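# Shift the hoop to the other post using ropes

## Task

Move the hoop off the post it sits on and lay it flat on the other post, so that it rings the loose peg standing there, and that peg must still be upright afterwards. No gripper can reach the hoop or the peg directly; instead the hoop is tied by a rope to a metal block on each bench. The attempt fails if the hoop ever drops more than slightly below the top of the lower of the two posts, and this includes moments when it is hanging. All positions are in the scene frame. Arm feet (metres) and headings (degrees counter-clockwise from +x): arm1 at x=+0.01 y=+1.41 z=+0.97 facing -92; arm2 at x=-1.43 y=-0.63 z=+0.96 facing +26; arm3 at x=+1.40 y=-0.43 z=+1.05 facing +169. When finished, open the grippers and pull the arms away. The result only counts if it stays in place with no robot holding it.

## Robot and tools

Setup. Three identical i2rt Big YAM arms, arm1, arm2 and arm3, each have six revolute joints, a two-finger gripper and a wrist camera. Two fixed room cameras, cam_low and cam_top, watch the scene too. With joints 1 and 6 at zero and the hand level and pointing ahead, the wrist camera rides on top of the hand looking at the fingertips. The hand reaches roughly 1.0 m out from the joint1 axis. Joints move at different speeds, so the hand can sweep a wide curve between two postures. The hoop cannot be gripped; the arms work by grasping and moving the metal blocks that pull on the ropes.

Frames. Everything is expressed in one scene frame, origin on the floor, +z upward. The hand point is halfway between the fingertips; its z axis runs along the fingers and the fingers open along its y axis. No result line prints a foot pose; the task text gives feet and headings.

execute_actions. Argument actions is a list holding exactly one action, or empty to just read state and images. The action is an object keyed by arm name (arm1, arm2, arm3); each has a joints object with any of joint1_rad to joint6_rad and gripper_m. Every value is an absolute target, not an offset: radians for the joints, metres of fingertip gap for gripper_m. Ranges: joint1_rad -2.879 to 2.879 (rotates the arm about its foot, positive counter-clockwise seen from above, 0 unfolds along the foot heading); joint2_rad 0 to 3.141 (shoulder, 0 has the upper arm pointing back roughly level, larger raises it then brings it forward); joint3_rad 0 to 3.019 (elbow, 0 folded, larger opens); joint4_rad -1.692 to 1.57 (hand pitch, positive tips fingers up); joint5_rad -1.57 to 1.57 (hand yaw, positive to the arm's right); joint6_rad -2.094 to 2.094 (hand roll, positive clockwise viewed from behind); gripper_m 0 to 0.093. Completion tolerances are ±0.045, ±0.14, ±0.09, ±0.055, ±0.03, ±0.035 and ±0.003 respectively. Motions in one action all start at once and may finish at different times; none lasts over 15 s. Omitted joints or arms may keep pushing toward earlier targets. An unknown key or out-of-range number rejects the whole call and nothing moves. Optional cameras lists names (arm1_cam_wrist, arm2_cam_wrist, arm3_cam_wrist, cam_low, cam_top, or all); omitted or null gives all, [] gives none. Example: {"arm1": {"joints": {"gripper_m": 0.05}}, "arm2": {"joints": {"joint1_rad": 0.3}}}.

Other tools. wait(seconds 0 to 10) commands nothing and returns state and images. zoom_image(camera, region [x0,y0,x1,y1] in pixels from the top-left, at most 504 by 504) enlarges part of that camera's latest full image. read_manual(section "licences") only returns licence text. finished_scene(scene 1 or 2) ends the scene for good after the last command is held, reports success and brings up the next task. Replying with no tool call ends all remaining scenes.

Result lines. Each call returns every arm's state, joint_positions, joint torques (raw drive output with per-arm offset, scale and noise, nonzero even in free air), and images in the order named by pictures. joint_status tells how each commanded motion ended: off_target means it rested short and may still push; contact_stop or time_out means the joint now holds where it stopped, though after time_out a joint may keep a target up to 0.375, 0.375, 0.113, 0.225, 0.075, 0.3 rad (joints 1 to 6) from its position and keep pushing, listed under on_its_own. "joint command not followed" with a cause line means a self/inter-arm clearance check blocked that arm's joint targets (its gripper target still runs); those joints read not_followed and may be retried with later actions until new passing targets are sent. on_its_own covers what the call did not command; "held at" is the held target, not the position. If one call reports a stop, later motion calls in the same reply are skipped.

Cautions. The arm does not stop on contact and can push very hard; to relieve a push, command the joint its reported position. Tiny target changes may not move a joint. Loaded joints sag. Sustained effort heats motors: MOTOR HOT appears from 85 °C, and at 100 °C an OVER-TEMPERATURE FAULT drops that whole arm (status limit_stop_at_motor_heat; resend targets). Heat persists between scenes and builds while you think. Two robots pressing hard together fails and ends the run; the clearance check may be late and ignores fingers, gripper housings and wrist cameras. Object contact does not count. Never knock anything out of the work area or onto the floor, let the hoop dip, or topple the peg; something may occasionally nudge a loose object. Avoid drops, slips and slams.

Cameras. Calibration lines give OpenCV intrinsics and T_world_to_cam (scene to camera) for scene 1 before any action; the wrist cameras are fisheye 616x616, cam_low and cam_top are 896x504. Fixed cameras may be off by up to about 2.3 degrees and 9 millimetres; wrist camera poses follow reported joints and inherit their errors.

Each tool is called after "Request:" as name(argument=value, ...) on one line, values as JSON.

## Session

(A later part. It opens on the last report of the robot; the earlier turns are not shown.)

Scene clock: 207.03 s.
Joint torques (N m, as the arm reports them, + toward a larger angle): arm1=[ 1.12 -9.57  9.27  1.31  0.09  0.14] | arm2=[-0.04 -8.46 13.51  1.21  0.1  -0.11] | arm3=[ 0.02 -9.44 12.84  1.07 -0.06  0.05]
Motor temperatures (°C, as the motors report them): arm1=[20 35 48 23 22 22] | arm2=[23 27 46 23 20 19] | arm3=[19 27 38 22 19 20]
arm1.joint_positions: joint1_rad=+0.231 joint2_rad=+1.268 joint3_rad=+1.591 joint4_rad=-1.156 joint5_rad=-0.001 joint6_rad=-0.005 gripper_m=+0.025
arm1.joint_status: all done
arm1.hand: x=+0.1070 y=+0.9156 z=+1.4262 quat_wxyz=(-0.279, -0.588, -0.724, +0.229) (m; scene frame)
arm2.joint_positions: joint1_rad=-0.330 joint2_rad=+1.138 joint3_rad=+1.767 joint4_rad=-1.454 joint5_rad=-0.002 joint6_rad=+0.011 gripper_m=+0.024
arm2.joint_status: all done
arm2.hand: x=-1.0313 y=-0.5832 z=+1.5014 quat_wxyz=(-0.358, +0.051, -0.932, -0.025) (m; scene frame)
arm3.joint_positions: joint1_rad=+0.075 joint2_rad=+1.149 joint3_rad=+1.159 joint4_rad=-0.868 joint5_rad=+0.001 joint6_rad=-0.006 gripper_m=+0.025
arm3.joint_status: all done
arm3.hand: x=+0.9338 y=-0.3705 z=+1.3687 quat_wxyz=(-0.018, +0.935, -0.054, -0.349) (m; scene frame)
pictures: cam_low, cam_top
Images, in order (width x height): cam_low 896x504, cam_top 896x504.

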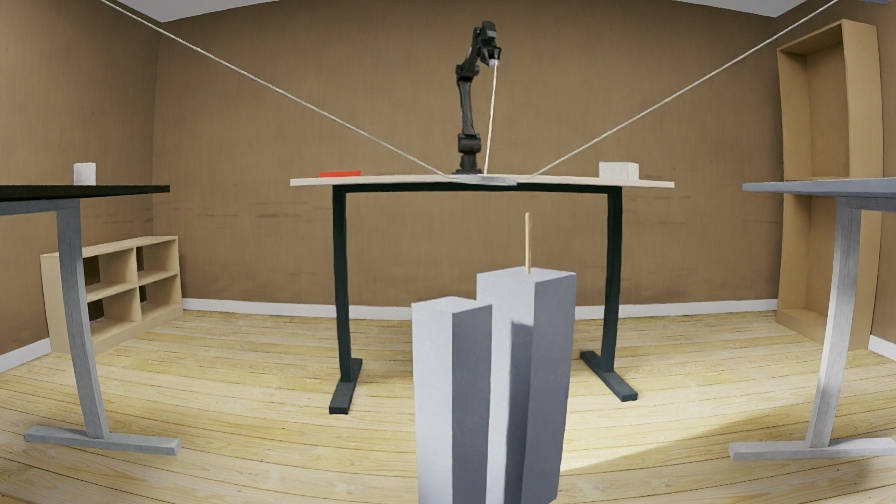

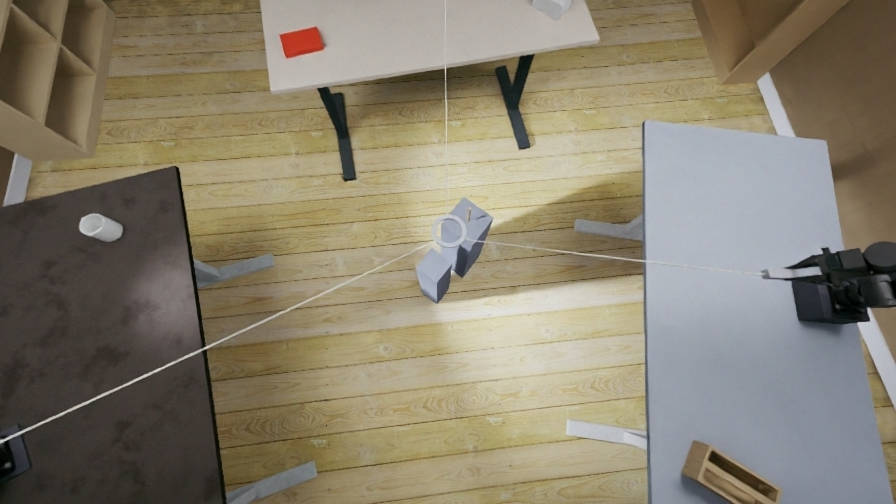

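Request:
execute_actions(actions=[], cameras=["cam_low","cam_top"])

Request:
zoom_image(camera="cam_top", region=[420, 180, 510, 270])

Request:
zoom_image(camera="cam_low", region=[420, 150, 580, 290])

Scene clock: 209.60 s.
Joint torques (N m, as the arm reports them, + toward a larger angle): arm1=[ 1.18 -9.61  9.31  1.31  0.09  0.14] | arm2=[-0.08 -8.41 13.5   1.23  0.11 -0.11] | arm3=[ 0.01 -9.22 12.8   1.1  -0.06  0.05]
Motor temperatures (°C, as the motors report them): arm1=[20 35 47 23 22 22] | arm2=[23 27 47 23 20 19] | arm3=[19 26 38 22 19 20]
arm1.joint_positions: joint1_rad=+0.231 joint2_rad=+1.268 joint3_rad=+1.591 joint4_rad=-1.156 joint5_rad=-0.001 joint6_rad=-0.005 gripper_m=+0.025
arm1.joint_status: all done
arm1.hand: x=+0.1070 y=+0.9156 z=+1.4262 quat_wxyz=(-0.279, -0.588, -0.724, +0.229) (m; scene frame)
arm2.joint_positions: joint1_rad=-0.330 joint2_rad=+1.138 joint3_rad=+1.767 joint4_rad=-1.454 joint5_rad=-0.002 joint6_rad=+0.011 gripper_m=+0.024
arm2.joint_status: all done
arm2.hand: x=-1.0313 y=-0.5832 z=+1.5014 quat_wxyz=(-0.358, +0.051, -0.932, -0.025) (m; scene frame)
arm3.joint_positions: joint1_rad=+0.075 joint2_rad=+1.149 joint3_rad=+1.159 joint4_rad=-0.868 joint5_rad=+0.001 joint6_rad=-0.006 gripper_m=+0.025
arm3.joint_status: all done
arm3.hand: x=+0.9338 y=-0.3705 z=+1.3687 quat_wxyz=(-0.018, +0.935, -0.054, -0.349) (m; scene frame)
pictures: cam_low, cam_top
Images, in order (width x height): cam_low 896x504, cam_top 896x504.

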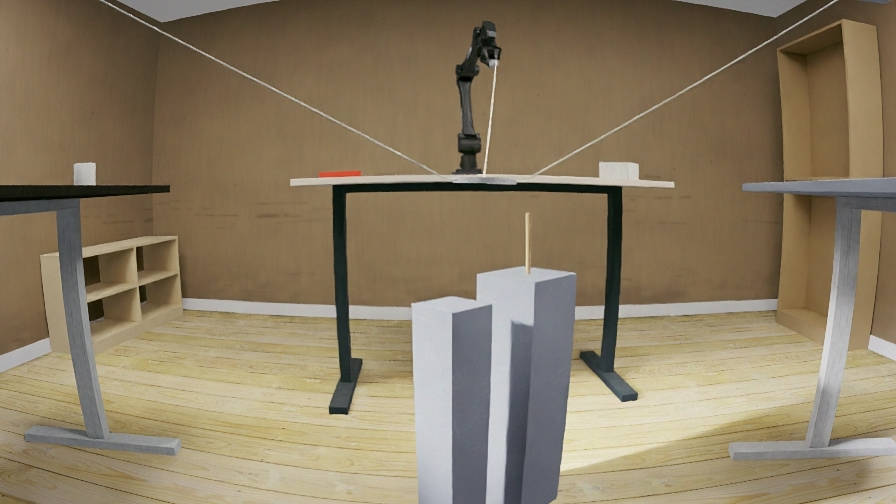

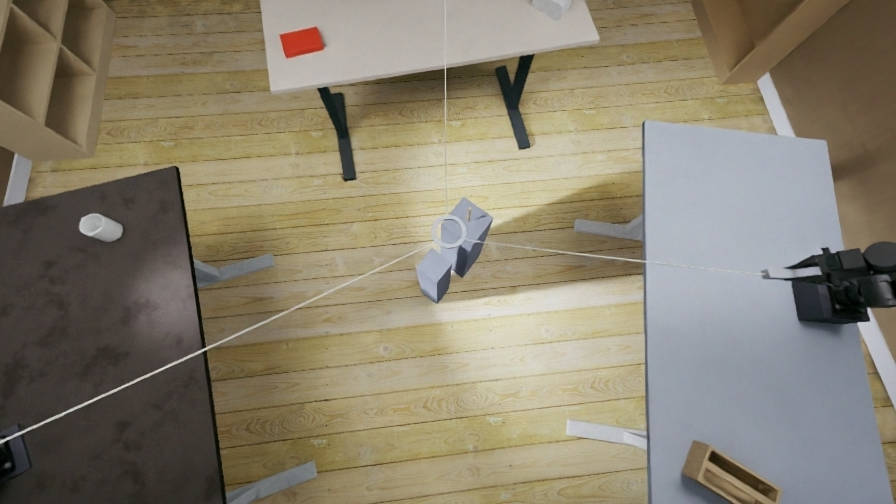

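Region (420, 180, 510, 270) of cam_top's 896x504 image, scaled by 5.600, with more detail than that image has.

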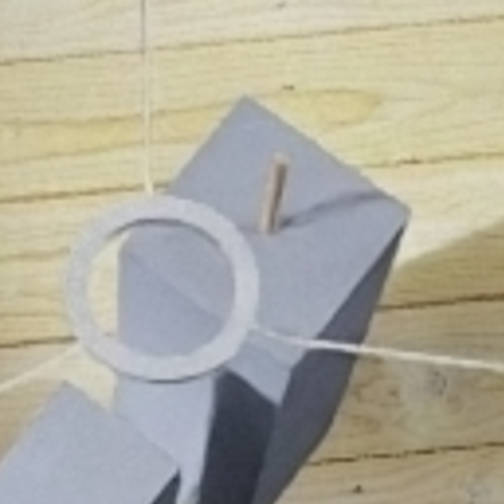

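Region (420, 150, 580, 290) of cam_low's 896x504 image, scaled by 3.150, with more detail than that image has; it fills the top 441 rows of this view, and the rest is white.

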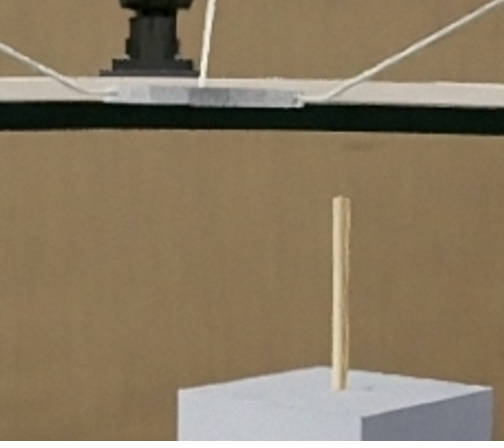

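Request:
execute_actions(actions=[{"arm1":{"joints":{"joint1_rad":0.512,"joint2_rad":1.065,"joint3_rad":1.465,"joint4_rad":-1.223}},"arm2":{"joints":{"joint1_rad":-0.147,"joint2_rad":1.365,"joint3_rad":1.94,"joint4_rad":-1.305}},"arm3":{"joints":{"joint1_rad":-0.222,"joint2_rad":0.913,"joint3_rad":1.035,"joint4_rad":-0.928}}}], cameras=["cam_low","cam_top"])

Request:
zoom_image(camera="cam_top", region=[425, 165, 515, 255])

Request:
zoom_image(camera="cam_low", region=[450, 150, 610, 290])

Scene clock: 231.10 s.
Joint torques (N m, as the arm reports them, + toward a larger angle): arm1=[ 0.78 -6.27  9.65  1.29  0.04  0.13] | arm2=[ -0.68 -13.55  11.84   2.36   0.1   -0.11] | arm3=[-0.13 -4.84 11.55  1.28 -0.08  0.05]
Motor temperatures (°C, as the motors report them): arm1=[20 32 43 23 22 22] | arm2=[23 27 49 23 20 19] | arm3=[19 25 39 22 19 20]
arm1.joint_positions: joint1_rad=+0.515 joint2_rad=+1.069 joint3_rad=+1.443 joint4_rad=-1.213 joint5_rad=+0.001 joint6_rad=-0.004 gripper_m=+0.025
arm1.joint_status: all done
arm1.hand: x=+0.2021 y=+1.0356 z=+1.4266 quat_wxyz=(-0.306, -0.481, -0.800, +0.186) (m; scene frame)
arm2.joint_positions: joint1_rad=-0.139 joint2_rad=+1.386 joint3_rad=+1.895 joint4_rad=-1.330 joint5_rad=-0.002 joint6_rad=+0.011 gripper_m=+0.024
arm2.joint_status: all done
arm2.hand: x=-0.9338 y=-0.4716 z=+1.4746 quat_wxyz=(-0.356, +0.140, -0.922, -0.060) (m; scene frame)
arm3.joint_positions: joint1_rad=-0.220 joint2_rad=+0.920 joint3_rad=+1.014 joint4_rad=-0.923 joint5_rad=+0.002 joint6_rad=-0.006 gripper_m=+0.025
arm3.joint_status: all done
arm3.hand: x=+1.0425 y=-0.2682 z=+1.3734 quat_wxyz=(-0.072, +0.913, -0.190, -0.355) (m; scene frame)
pictures: cam_low, cam_top
Images, in order (width x height): cam_low 896x504, cam_top 896x504.

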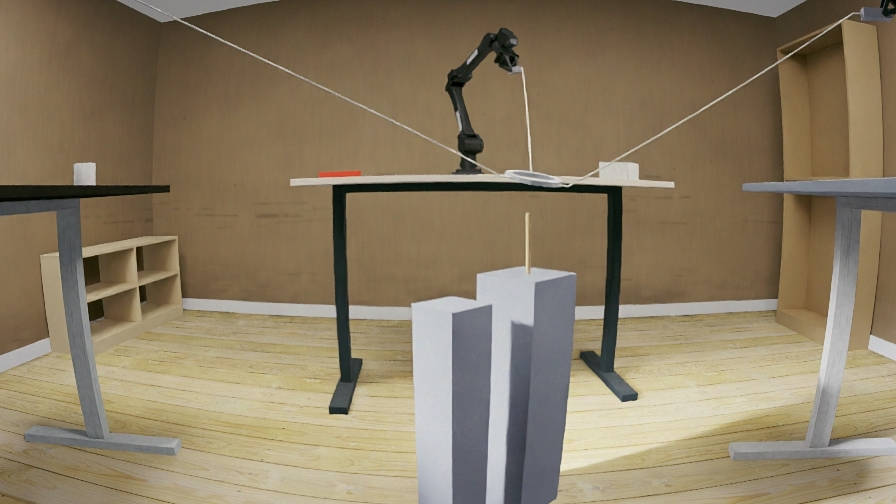

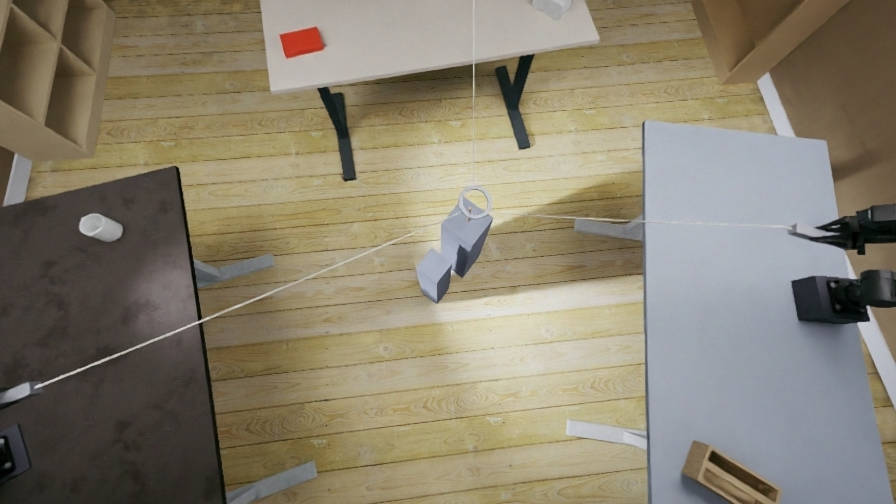

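Region (425, 165, 515, 255) of cam_top's 896x504 image, scaled by 5.600, with more detail than that image has.

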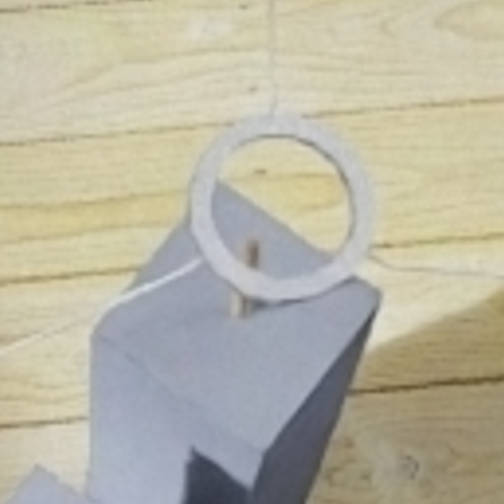

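Region (450, 150, 610, 290) of cam_low's 896x504 image, scaled by 3.150, with more detail than that image has; it fills the top 441 rows of this view, and the rest is white.

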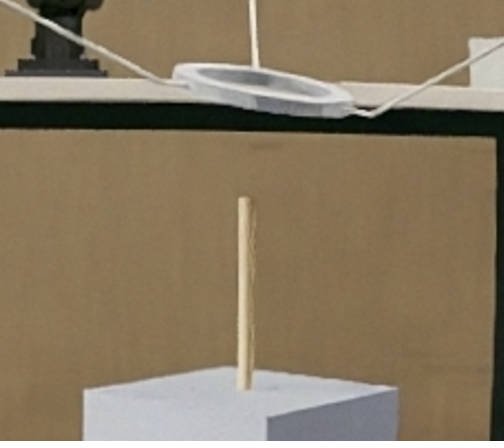

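The hoop is still wobbling, so I'll look again once it settles.

Request:
execute_actions(actions=[], cameras=["cam_low","cam_top"])

Request:
zoom_image(camera="cam_top", region=[425, 165, 515, 255])

Request:
zoom_image(camera="cam_low", region=[450, 150, 610, 290])

Scene clock: 236.73 s.
Joint torques (N m, as the arm reports them, + toward a larger angle): arm1=[ 0.8  -6.1   9.68  1.31  0.03  0.13] | arm2=[ -0.72 -13.42  11.8    2.4    0.1   -0.1 ] | arm3=[-0.15 -5.11 11.58  1.28 -0.09  0.04]
Motor temperatures (°C, as the motors report them): arm1=[20 32 43 23 22 22] | arm2=[23 27 48 23 20 19] | arm3=[19 24 39 22 19 20]
arm1.joint_positions: joint1_rad=+0.515 joint2_rad=+1.069 joint3_rad=+1.443 joint4_rad=-1.213 joint5_rad=+0.001 joint6_rad=-0.004 gripper_m=+0.025
arm1.joint_status: all done
arm1.hand: x=+0.2021 y=+1.0356 z=+1.4266 quat_wxyz=(-0.306, -0.481, -0.800, +0.186) (m; scene frame)
arm2.joint_positions: joint1_rad=-0.139 joint2_rad=+1.386 joint3_rad=+1.895 joint4_rad=-1.330 joint5_rad=-0.002 joint6_rad=+0.011 gripper_m=+0.024
arm2.joint_status: all done
arm2.hand: x=-0.9338 y=-0.4716 z=+1.4746 quat_wxyz=(-0.356, +0.140, -0.922, -0.060) (m; scene frame)
arm3.joint_positions: joint1_rad=-0.220 joint2_rad=+0.920 joint3_rad=+1.014 joint4_rad=-0.923 joint5_rad=+0.002 joint6_rad=-0.006 gripper_m=+0.025
arm3.joint_status: all done
arm3.hand: x=+1.0425 y=-0.2682 z=+1.3734 quat_wxyz=(-0.072, +0.913, -0.190, -0.355) (m; scene frame)
pictures: cam_low, cam_top
Images, in order (width x height): cam_low 896x504, cam_top 896x504.

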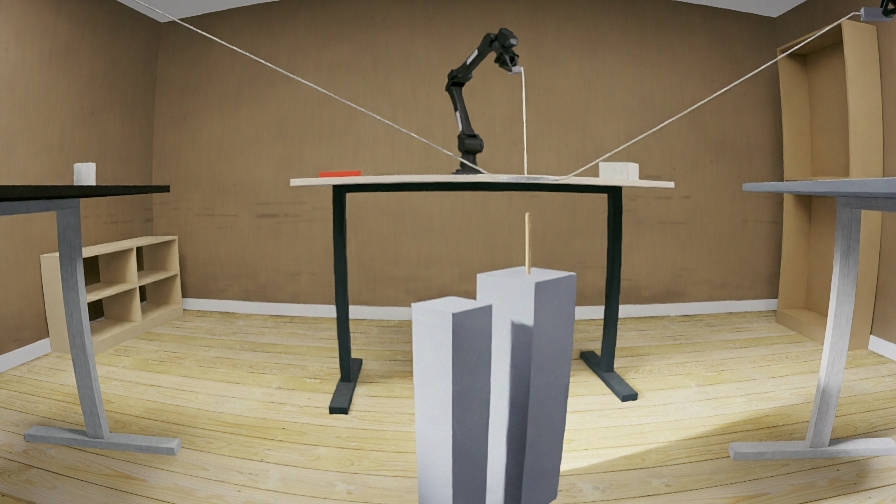

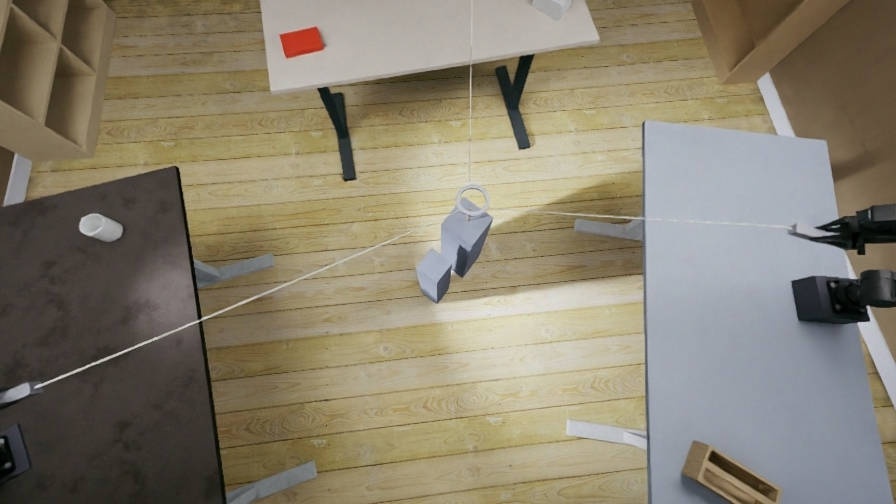

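Region (425, 165, 515, 255) of cam_top's 896x504 image, scaled by 5.600, with more detail than that image has.

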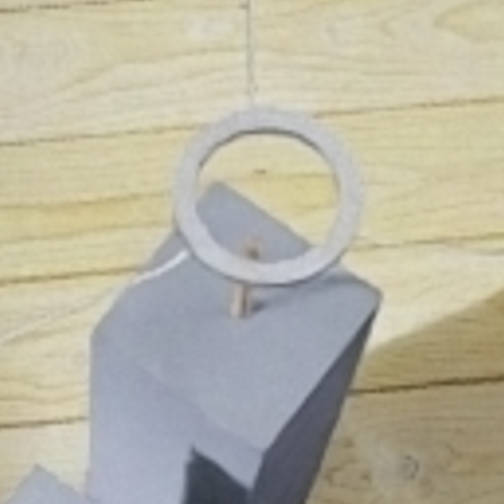

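Region (450, 150, 610, 290) of cam_low's 896x504 image, scaled by 3.150, with more detail than that image has; it fills the top 441 rows of this view, and the rest is white.

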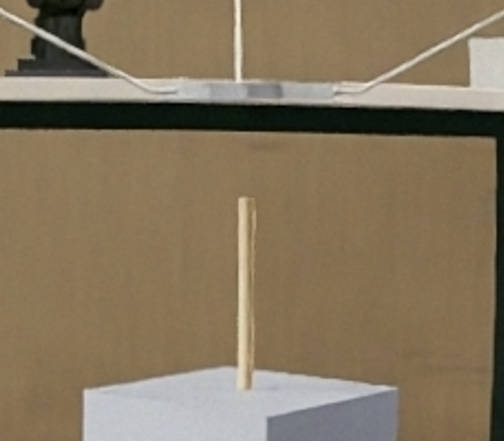

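Request:
execute_actions(actions=[{"arm1":{"joints":{"joint2_rad":1.145}},"arm2":{"joints":{"joint2_rad":1.423}},"arm3":{"joints":{"joint2_rad":1.023}}}], cameras=["cam_low","cam_top"])

Request:
zoom_image(camera="cam_top", region=[425, 165, 515, 255])

Request:
zoom_image(camera="cam_low", region=[450, 150, 610, 290])

Scene clock: 261.70 s.
Joint torques (N m, as the arm reports them, + toward a larger angle): arm1=[ 0.88 -9.28  9.8   1.18  0.03  0.13] | arm2=[ -0.74 -15.98  11.96   2.28   0.1   -0.1 ] | arm3=[-0.13 -8.48 11.47  1.13 -0.08  0.04]
Motor temperatures (°C, as the motors report them): arm1=[20 31 44 23 22 22] | arm2=[23 28 47 23 20 19] | arm3=[19 24 39 22 19 20]
arm1.joint_positions: joint1_rad=+0.515 joint2_rad=+1.168 joint3_rad=+1.443 joint4_rad=-1.213 joint5_rad=+0.001 joint6_rad=-0.004 gripper_m=+0.025
arm1.joint_status: all done
arm1.hand: x=+0.2159 y=+1.0094 z=+1.3860 quat_wxyz=(-0.266, -0.490, -0.814, +0.162) (m; scene frame)
arm2.joint_positions: joint1_rad=-0.139 joint2_rad=+1.457 joint3_rad=+1.895 joint4_rad=-1.330 joint5_rad=-0.002 joint6_rad=+0.011 gripper_m=+0.024
arm2.joint_status: all done
arm2.hand: x=-0.9091 y=-0.4636 z=+1.4382 quat_wxyz=(-0.323, +0.142, -0.934, -0.055) (m; scene frame)
arm3.joint_positions: joint1_rad=-0.220 joint2_rad=+1.047 joint3_rad=+1.014 joint4_rad=-0.923 joint5_rad=+0.002 joint6_rad=-0.006 gripper_m=+0.025
arm3.joint_status: all done
arm3.hand: x=+1.0223 y=-0.2598 z=+1.3248 quat_wxyz=(-0.060, +0.933, -0.194, -0.296) (m; scene frame)
pictures: cam_low, cam_top
Images, in order (width x height): cam_low 896x504, cam_top 896x504.

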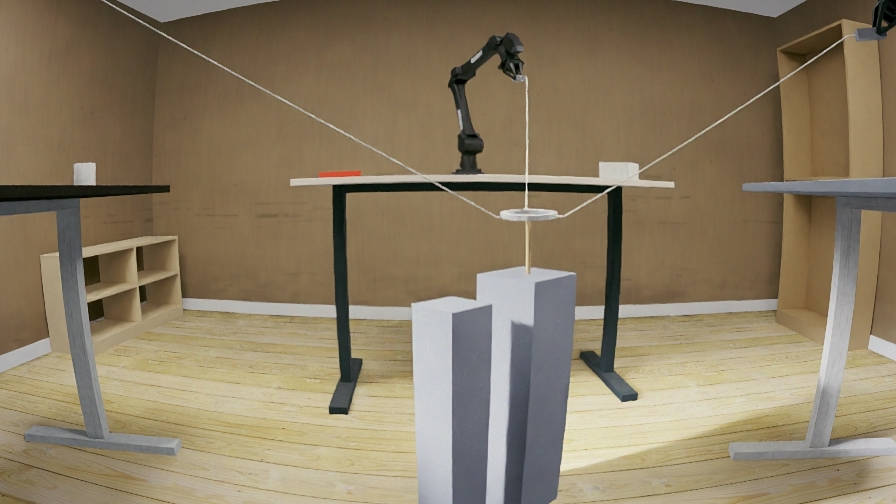

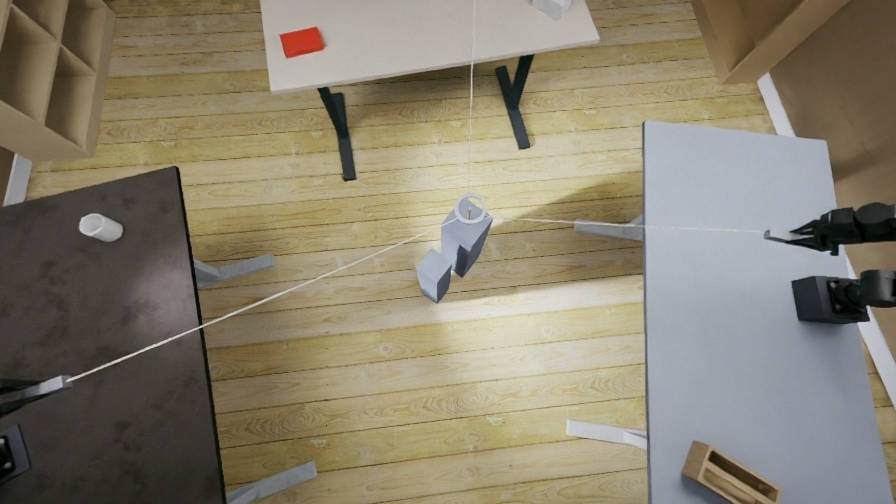

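Region (425, 165, 515, 255) of cam_top's 896x504 image, scaled by 5.600, with more detail than that image has.

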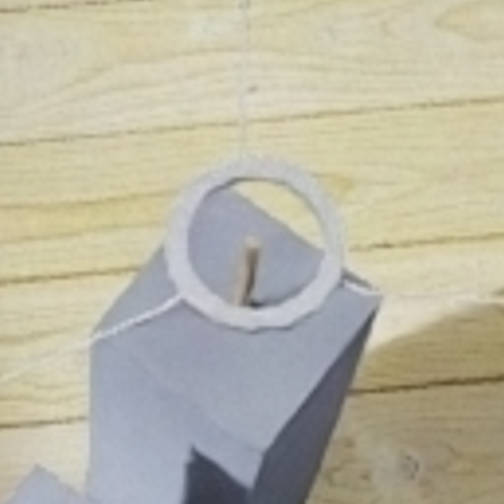

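Region (450, 150, 610, 290) of cam_low's 896x504 image, scaled by 3.150, with more detail than that image has; it fills the top 441 rows of this view, and the rest is white.

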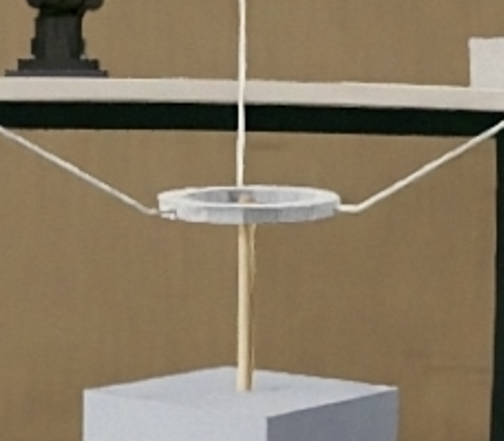

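Request:
execute_actions(actions=[{"arm1":{"joints":{"joint2_rad":1.277}},"arm2":{"joints":{"joint2_rad":1.512}},"arm3":{"joints":{"joint2_rad":1.193}}}], cameras=["cam_low","cam_top"])

Request:
zoom_image(camera="cam_top", region=[425, 165, 515, 255])

Request:
zoom_image(camera="cam_low", region=[450, 150, 610, 290])

Scene clock: 267.90 s.
Joint torques (N m, as the arm reports them, + toward a larger angle): arm1=[  0.77 -11.63   9.78   1.01   0.04   0.13] | arm2=[ -0.65 -17.84  12.15   2.17   0.1   -0.09] | arm3=[ -0.07 -10.6   11.09   0.9   -0.09   0.04]
Motor temperatures (°C, as the motors report them): arm1=[20 31 44 23 22 22] | arm2=[23 28 48 23 20 19] | arm3=[19 24 39 22 19 20]
arm1.joint_positions: joint1_rad=+0.515 joint2_rad=+1.306 joint3_rad=+1.443 joint4_rad=-1.213 joint5_rad=+0.001 joint6_rad=-0.004 gripper_m=+0.025
arm1.joint_status: all done
arm1.hand: x=+0.2321 y=+0.9788 z=+1.3244 quat_wxyz=(-0.209, -0.499, -0.831, +0.127) (m; scene frame)
arm2.joint_positions: joint1_rad=-0.139 joint2_rad=+1.549 joint3_rad=+1.895 joint4_rad=-1.329 joint5_rad=-0.002 joint6_rad=+0.011 gripper_m=+0.024
arm2.joint_status: all done
arm2.hand: x=-0.8806 y=-0.4543 z=+1.3884 quat_wxyz=(-0.281, +0.144, -0.948, -0.048) (m; scene frame)
arm3.joint_positions: joint1_rad=-0.220 joint2_rad=+1.218 joint3_rad=+1.013 joint4_rad=-0.923 joint5_rad=+0.002 joint6_rad=-0.006 gripper_m=+0.025
arm3.joint_status: all done
arm3.hand: x=+1.0045 y=-0.2526 z=+1.2554 quat_wxyz=(-0.043, +0.955, -0.198, -0.215) (m; scene frame)
pictures: cam_low, cam_top
Images, in order (width x height): cam_low 896x504, cam_top 896x504.

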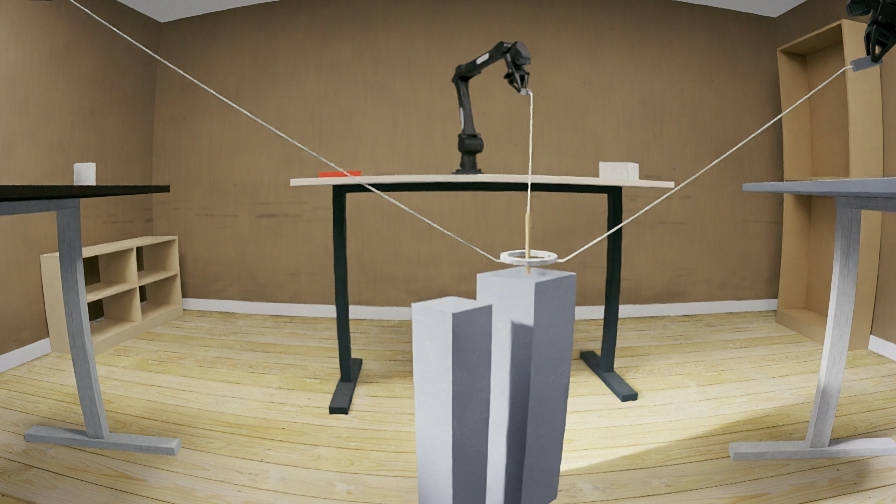

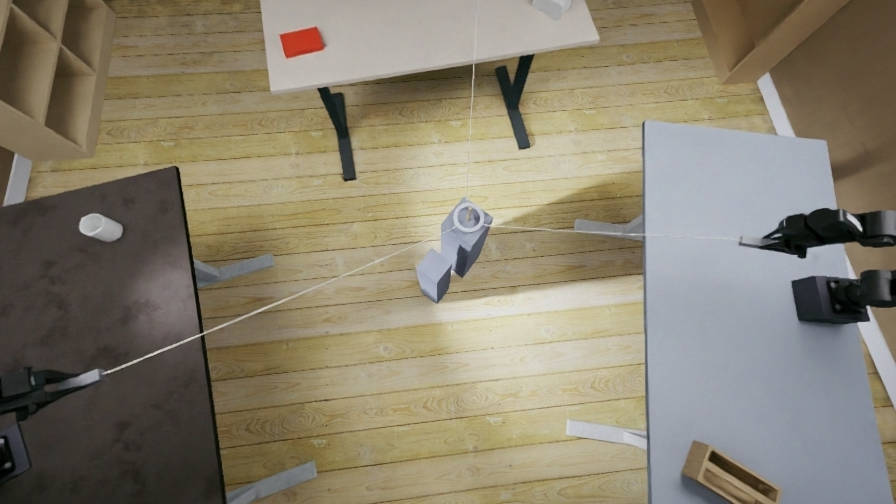

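Region (425, 165, 515, 255) of cam_top's 896x504 image, scaled by 5.600, with more detail than that image has.

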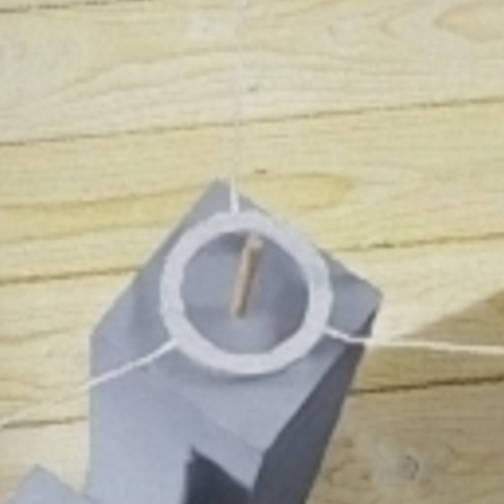

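Region (450, 150, 610, 290) of cam_low's 896x504 image, scaled by 3.150, with more detail than that image has; it fills the top 441 rows of this view, and the rest is white.

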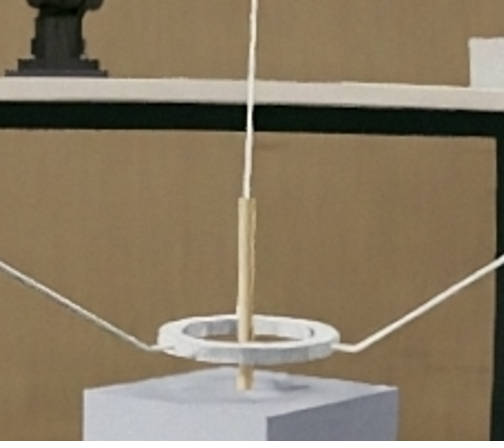

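Request:
execute_actions(actions=[{"arm1":{"joints":{"joint2_rad":1.345}},"arm2":{"joints":{"joint2_rad":1.56}},"arm3":{"joints":{"joint2_rad":1.29}}}], cameras=["cam_low","cam_top"])

Request:
zoom_image(camera="cam_top", region=[425, 165, 515, 255])

Scene clock: 273.67 s.
Joint torques (N m, as the arm reports them, + toward a larger angle): arm1=[  0.7  -10.54   9.73   0.96   0.05   0.13] | arm2=[ -0.52 -16.95  12.15   2.12   0.11  -0.1 ] | arm3=[ -0.12 -11.02  10.7    0.77  -0.09   0.05]
Motor temperatures (°C, as the motors report them): arm1=[20 31 44 23 22 22] | arm2=[23 29 48 23 20 19] | arm3=[19 24 39 22 19 20]
arm1.joint_positions: joint1_rad=+0.515 joint2_rad=+1.353 joint3_rad=+1.443 joint4_rad=-1.213 joint5_rad=+0.001 joint6_rad=-0.004 gripper_m=+0.025
arm1.joint_status: all done
arm1.hand: x=+0.2367 y=+0.9701 z=+1.3025 quat_wxyz=(-0.190, -0.502, -0.836, +0.116) (m; scene frame)
arm2.joint_positions: joint1_rad=-0.139 joint2_rad=+1.581 joint3_rad=+1.895 joint4_rad=-1.329 joint5_rad=-0.002 joint6_rad=+0.011 gripper_m=+0.024
arm2.joint_status: all done
arm2.hand: x=-0.8718 y=-0.4514 z=+1.3703 quat_wxyz=(-0.265, +0.144, -0.952, -0.045) (m; scene frame)
arm3.joint_positions: joint1_rad=-0.220 joint2_rad=+1.307 joint3_rad=+1.013 joint4_rad=-0.923 joint5_rad=+0.002 joint6_rad=-0.006 gripper_m=+0.025
arm3.joint_status: all done
arm3.hand: x=+0.9995 y=-0.2507 z=+1.2183 quat_wxyz=(-0.034, +0.964, -0.200, -0.172) (m; scene frame)
pictures: cam_low, cam_top
Images, in order (width x height): cam_low 896x504, cam_top 896x504.

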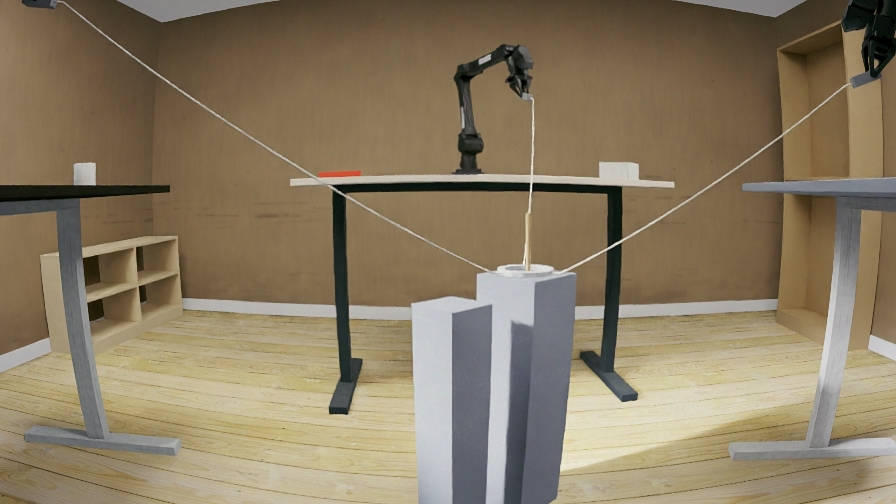

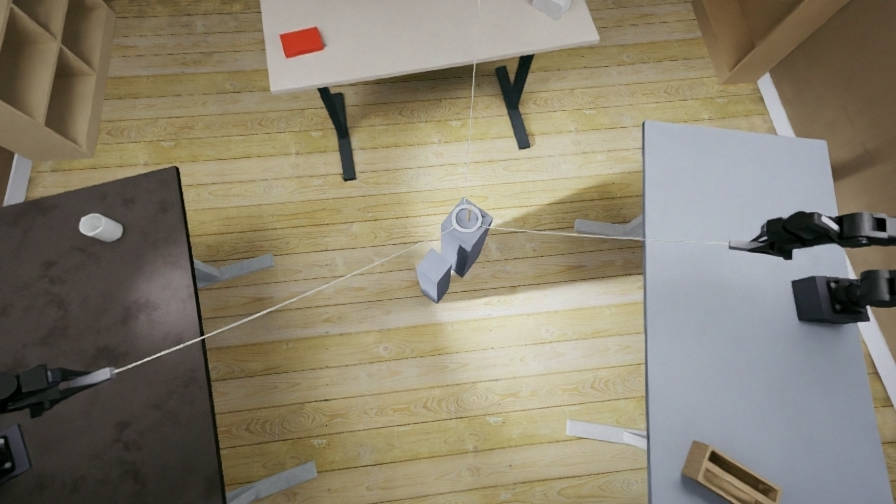

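Region (425, 165, 515, 255) of cam_top's 896x504 image, scaled by 5.600, with more detail than that image has.

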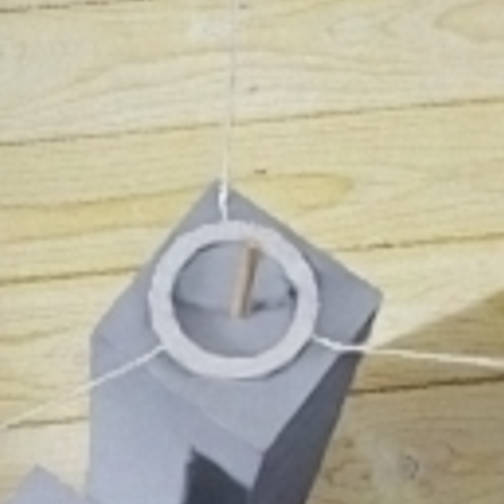

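Request:
execute_actions(actions=[{"arm1":{"joints":{"joint2_rad":1.485,"joint3_rad":1.215,"joint4_rad":-0.47}},"arm2":{"joints":{"joint2_rad":1.6,"joint3_rad":1.47,"joint4_rad":-0.6}},"arm3":{"joints":{"joint2_rad":1.685,"joint4_rad":-0.08}}}], cameras=["cam_low","cam_top"])

Request:
zoom_image(camera="cam_top", region=[425, 165, 515, 255])

Scene clock: 309.40 s.
Joint torques (N m, as the arm reports them, + toward a larger angle): arm1=[  0.8  -14.71  10.58   2.89   0.05   0.12] | arm2=[ -0.67 -18.73  11.27   2.61   0.11  -0.11] | arm3=[ -0.06 -16.78   9.62   2.76  -0.08   0.04]
Motor temperatures (°C, as the motors report them): arm1=[20 32 45 23 22 22] | arm2=[23 30 49 23 20 19] | arm3=[19 25 39 21 19 20]
arm1.joint_positions: joint1_rad=+0.515 joint2_rad=+1.517 joint3_rad=+1.178 joint4_rad=-0.506 joint5_rad=+0.001 joint6_rad=-0.004 gripper_m=+0.025
arm1.joint_status: all done
arm1.hand: x=+0.2830 y=+0.8823 z=+1.1759 quat_wxyz=(-0.303, -0.482, -0.801, +0.184) (m; scene frame)
arm2.joint_positions: joint1_rad=-0.139 joint2_rad=+1.628 joint3_rad=+1.442 joint4_rad=-0.630 joint5_rad=-0.002 joint6_rad=+0.011 gripper_m=+0.024
arm2.joint_status: all done
arm2.hand: x=-0.8085 y=-0.4305 z=+1.2064 quat_wxyz=(-0.358, +0.140, -0.921, -0.060) (m; scene frame)
arm3.joint_positions: joint1_rad=-0.220 joint2_rad=+1.710 joint3_rad=+1.013 joint4_rad=-0.113 joint5_rad=+0.002 joint6_rad=-0.006 gripper_m=+0.025
arm3.joint_status: all done
arm3.hand: x=+0.8486 y=-0.1855 z=+1.1184 quat_wxyz=(-0.074, +0.909, -0.189, -0.363) (m; scene frame)
pictures: cam_low, cam_top
Images, in order (width x height): cam_low 896x504, cam_top 896x504.

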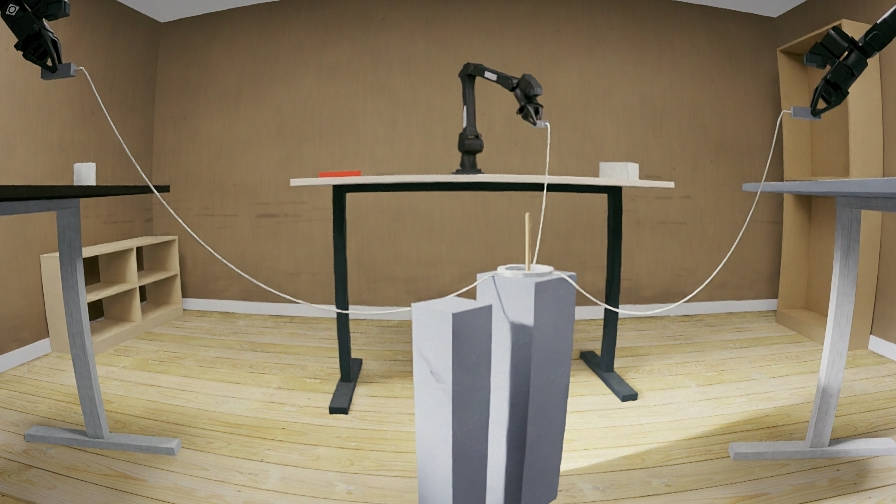

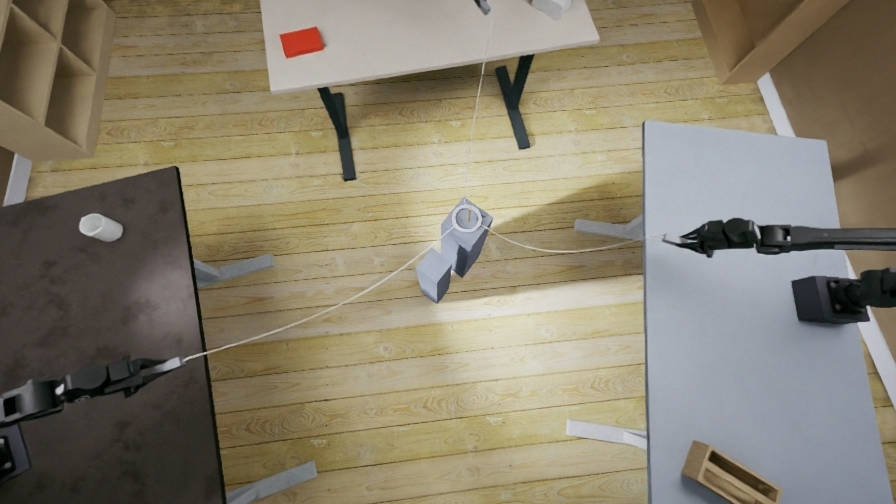

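Region (425, 165, 515, 255) of cam_top's 896x504 image, scaled by 5.600, with more detail than that image has.

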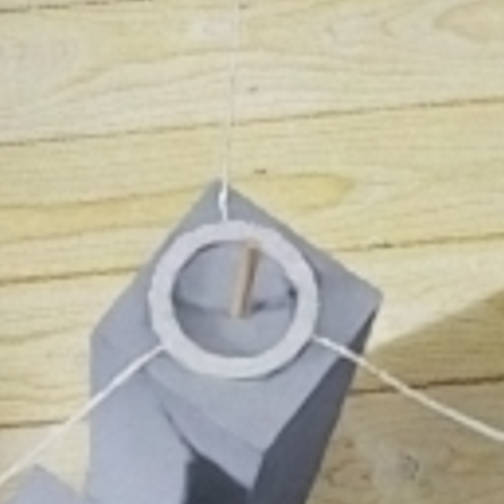

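Request:
execute_actions(actions=[{"arm1":{"joints":{"joint3_rad":0.675,"joint4_rad":0.05}},"arm2":{"joints":{"joint3_rad":0.89,"joint4_rad":-0.048}},"arm3":{"joints":{"joint2_rad":1.755,"joint3_rad":0.62,"joint4_rad":0.36}}}], cameras=["cam_low"])

Scene clock: 315.43 s.
Joint torques (N m, as the arm reports them, + toward a larger angle): arm1=[  0.75 -10.65   6.8    2.88   0.05   0.14] | arm2=[ -0.69 -15.38   8.12   2.61   0.1   -0.11] | arm3=[ -0.1  -12.69   5.72   2.73  -0.09   0.04]
Motor temperatures (°C, as the motors report them): arm1=[20 33 45 23 22 22] | arm2=[23 30 48 24 20 19] | arm3=[19 26 38 22 19 20]
arm1.joint_positions: joint1_rad=+0.515 joint2_rad=+1.503 joint3_rad=+0.664 joint4_rad=+0.013 joint5_rad=+0.001 joint6_rad=-0.004 gripper_m=+0.025
arm1.joint_status: all done
arm1.hand: x=+0.2332 y=+0.9766 z=+1.0225 quat_wxyz=(-0.311, -0.480, -0.798, +0.189) (m; scene frame)
arm2.joint_positions: joint1_rad=-0.139 joint2_rad=+1.623 joint3_rad=+0.873 joint4_rad=-0.078 joint5_rad=-0.002 joint6_rad=+0.011 gripper_m=+0.024
arm2.joint_status: all done
arm2.hand: x=-0.9056 y=-0.4613 z=+1.0169 quat_wxyz=(-0.353, +0.140, -0.923, -0.060) (m; scene frame)
arm3.joint_positions: joint1_rad=-0.220 joint2_rad=+1.770 joint3_rad=+0.606 joint4_rad=+0.328 joint5_rad=+0.002 joint6_rad=-0.006 gripper_m=+0.025
arm3.joint_status: all done
arm3.hand: x=+0.9629 y=-0.2365 z=+1.0005 quat_wxyz=(-0.072, +0.914, -0.190, -0.351) (m; scene frame)
pictures: cam_low
Images, in order (width x height): cam_low 896x504.

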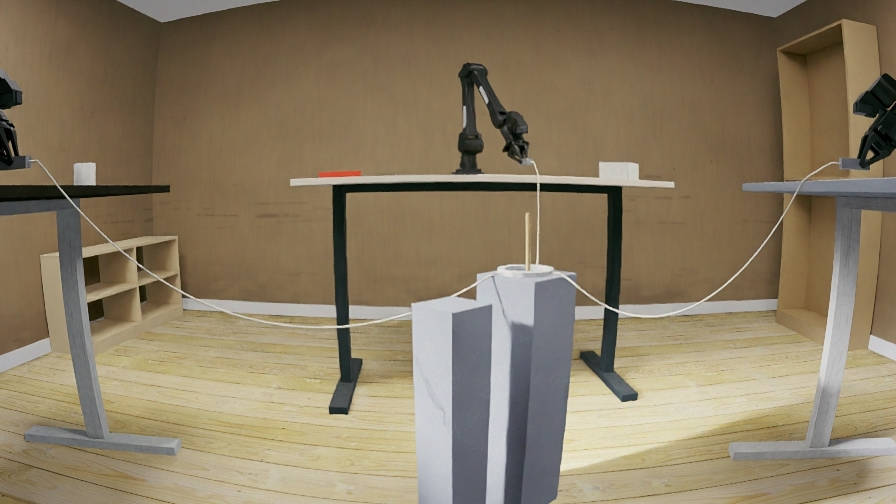

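Request:
execute_actions(actions=[{"arm1":{"joints":{"joint2_rad":1.622,"joint4_rad":0.16}},"arm2":{"joints":{"joint2_rad":1.7,"joint4_rad":0.036}},"arm3":{"joints":{"joint2_rad":1.863,"joint4_rad":0.46}}}], cameras=["cam_low"])

Scene clock: 320.10 s.
Joint torques (N m, as the arm reports them, + toward a larger angle): arm1=[  0.78 -10.87   6.05   2.87   0.05   0.13] | arm2=[ -0.65 -15.75   7.44   2.23   0.08  -0.11] | arm3=[ -0.07 -12.95   4.9    2.71  -0.09   0.05]
Motor temperatures (°C, as the motors report them): arm1=[20 32 43 23 22 22] | arm2=[23 30 47 24 20 19] | arm3=[19 26 37 22 19 20]
arm1.joint_positions: joint1_rad=+0.515 joint2_rad=+1.632 joint3_rad=+0.664 joint4_rad=+0.124 joint5_rad=+0.001 joint6_rad=-0.004 gripper_m=+0.025
arm1.joint_status: all done
arm1.hand: x=+0.2364 y=+0.9705 z=+0.9806 quat_wxyz=(-0.304, -0.481, -0.801, +0.185) (m; scene frame)
arm2.joint_positions: joint1_rad=-0.139 joint2_rad=+1.719 joint3_rad=+0.873 joint4_rad=+0.013 joint5_rad=-0.001 joint6_rad=+0.010 gripper_m=+0.024
arm2.joint_status: all done
arm2.hand: x=-0.8980 y=-0.4591 z=+0.9801 quat_wxyz=(-0.351, +0.140, -0.924, -0.059) (m; scene frame)
arm3.joint_positions: joint1_rad=-0.220 joint2_rad=+1.875 joint3_rad=+0.606 joint4_rad=+0.428 joint5_rad=+0.002 joint6_rad=-0.006 gripper_m=+0.025
arm3.joint_status: all done
arm3.hand: x=+0.9645 y=-0.2374 z=+0.9690 quat_wxyz=(-0.071, +0.915, -0.190, -0.349) (m; scene frame)
pictures: cam_low
Images, in order (width x height): cam_low 896x504.

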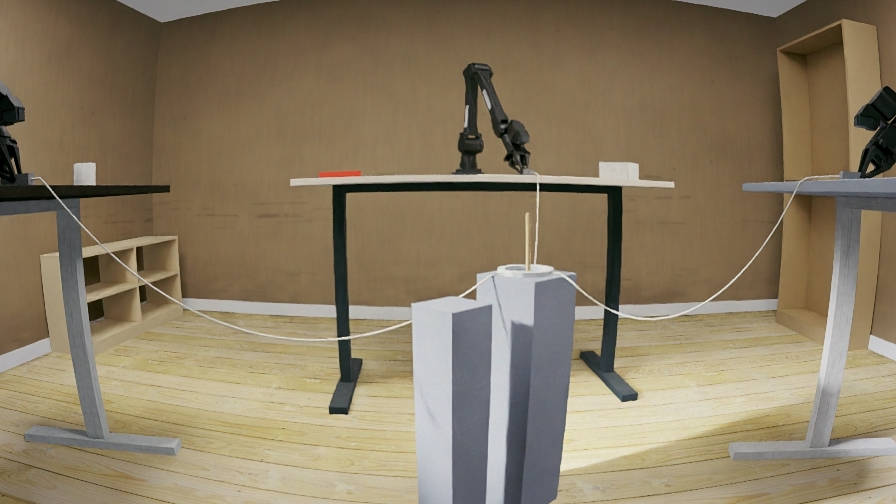

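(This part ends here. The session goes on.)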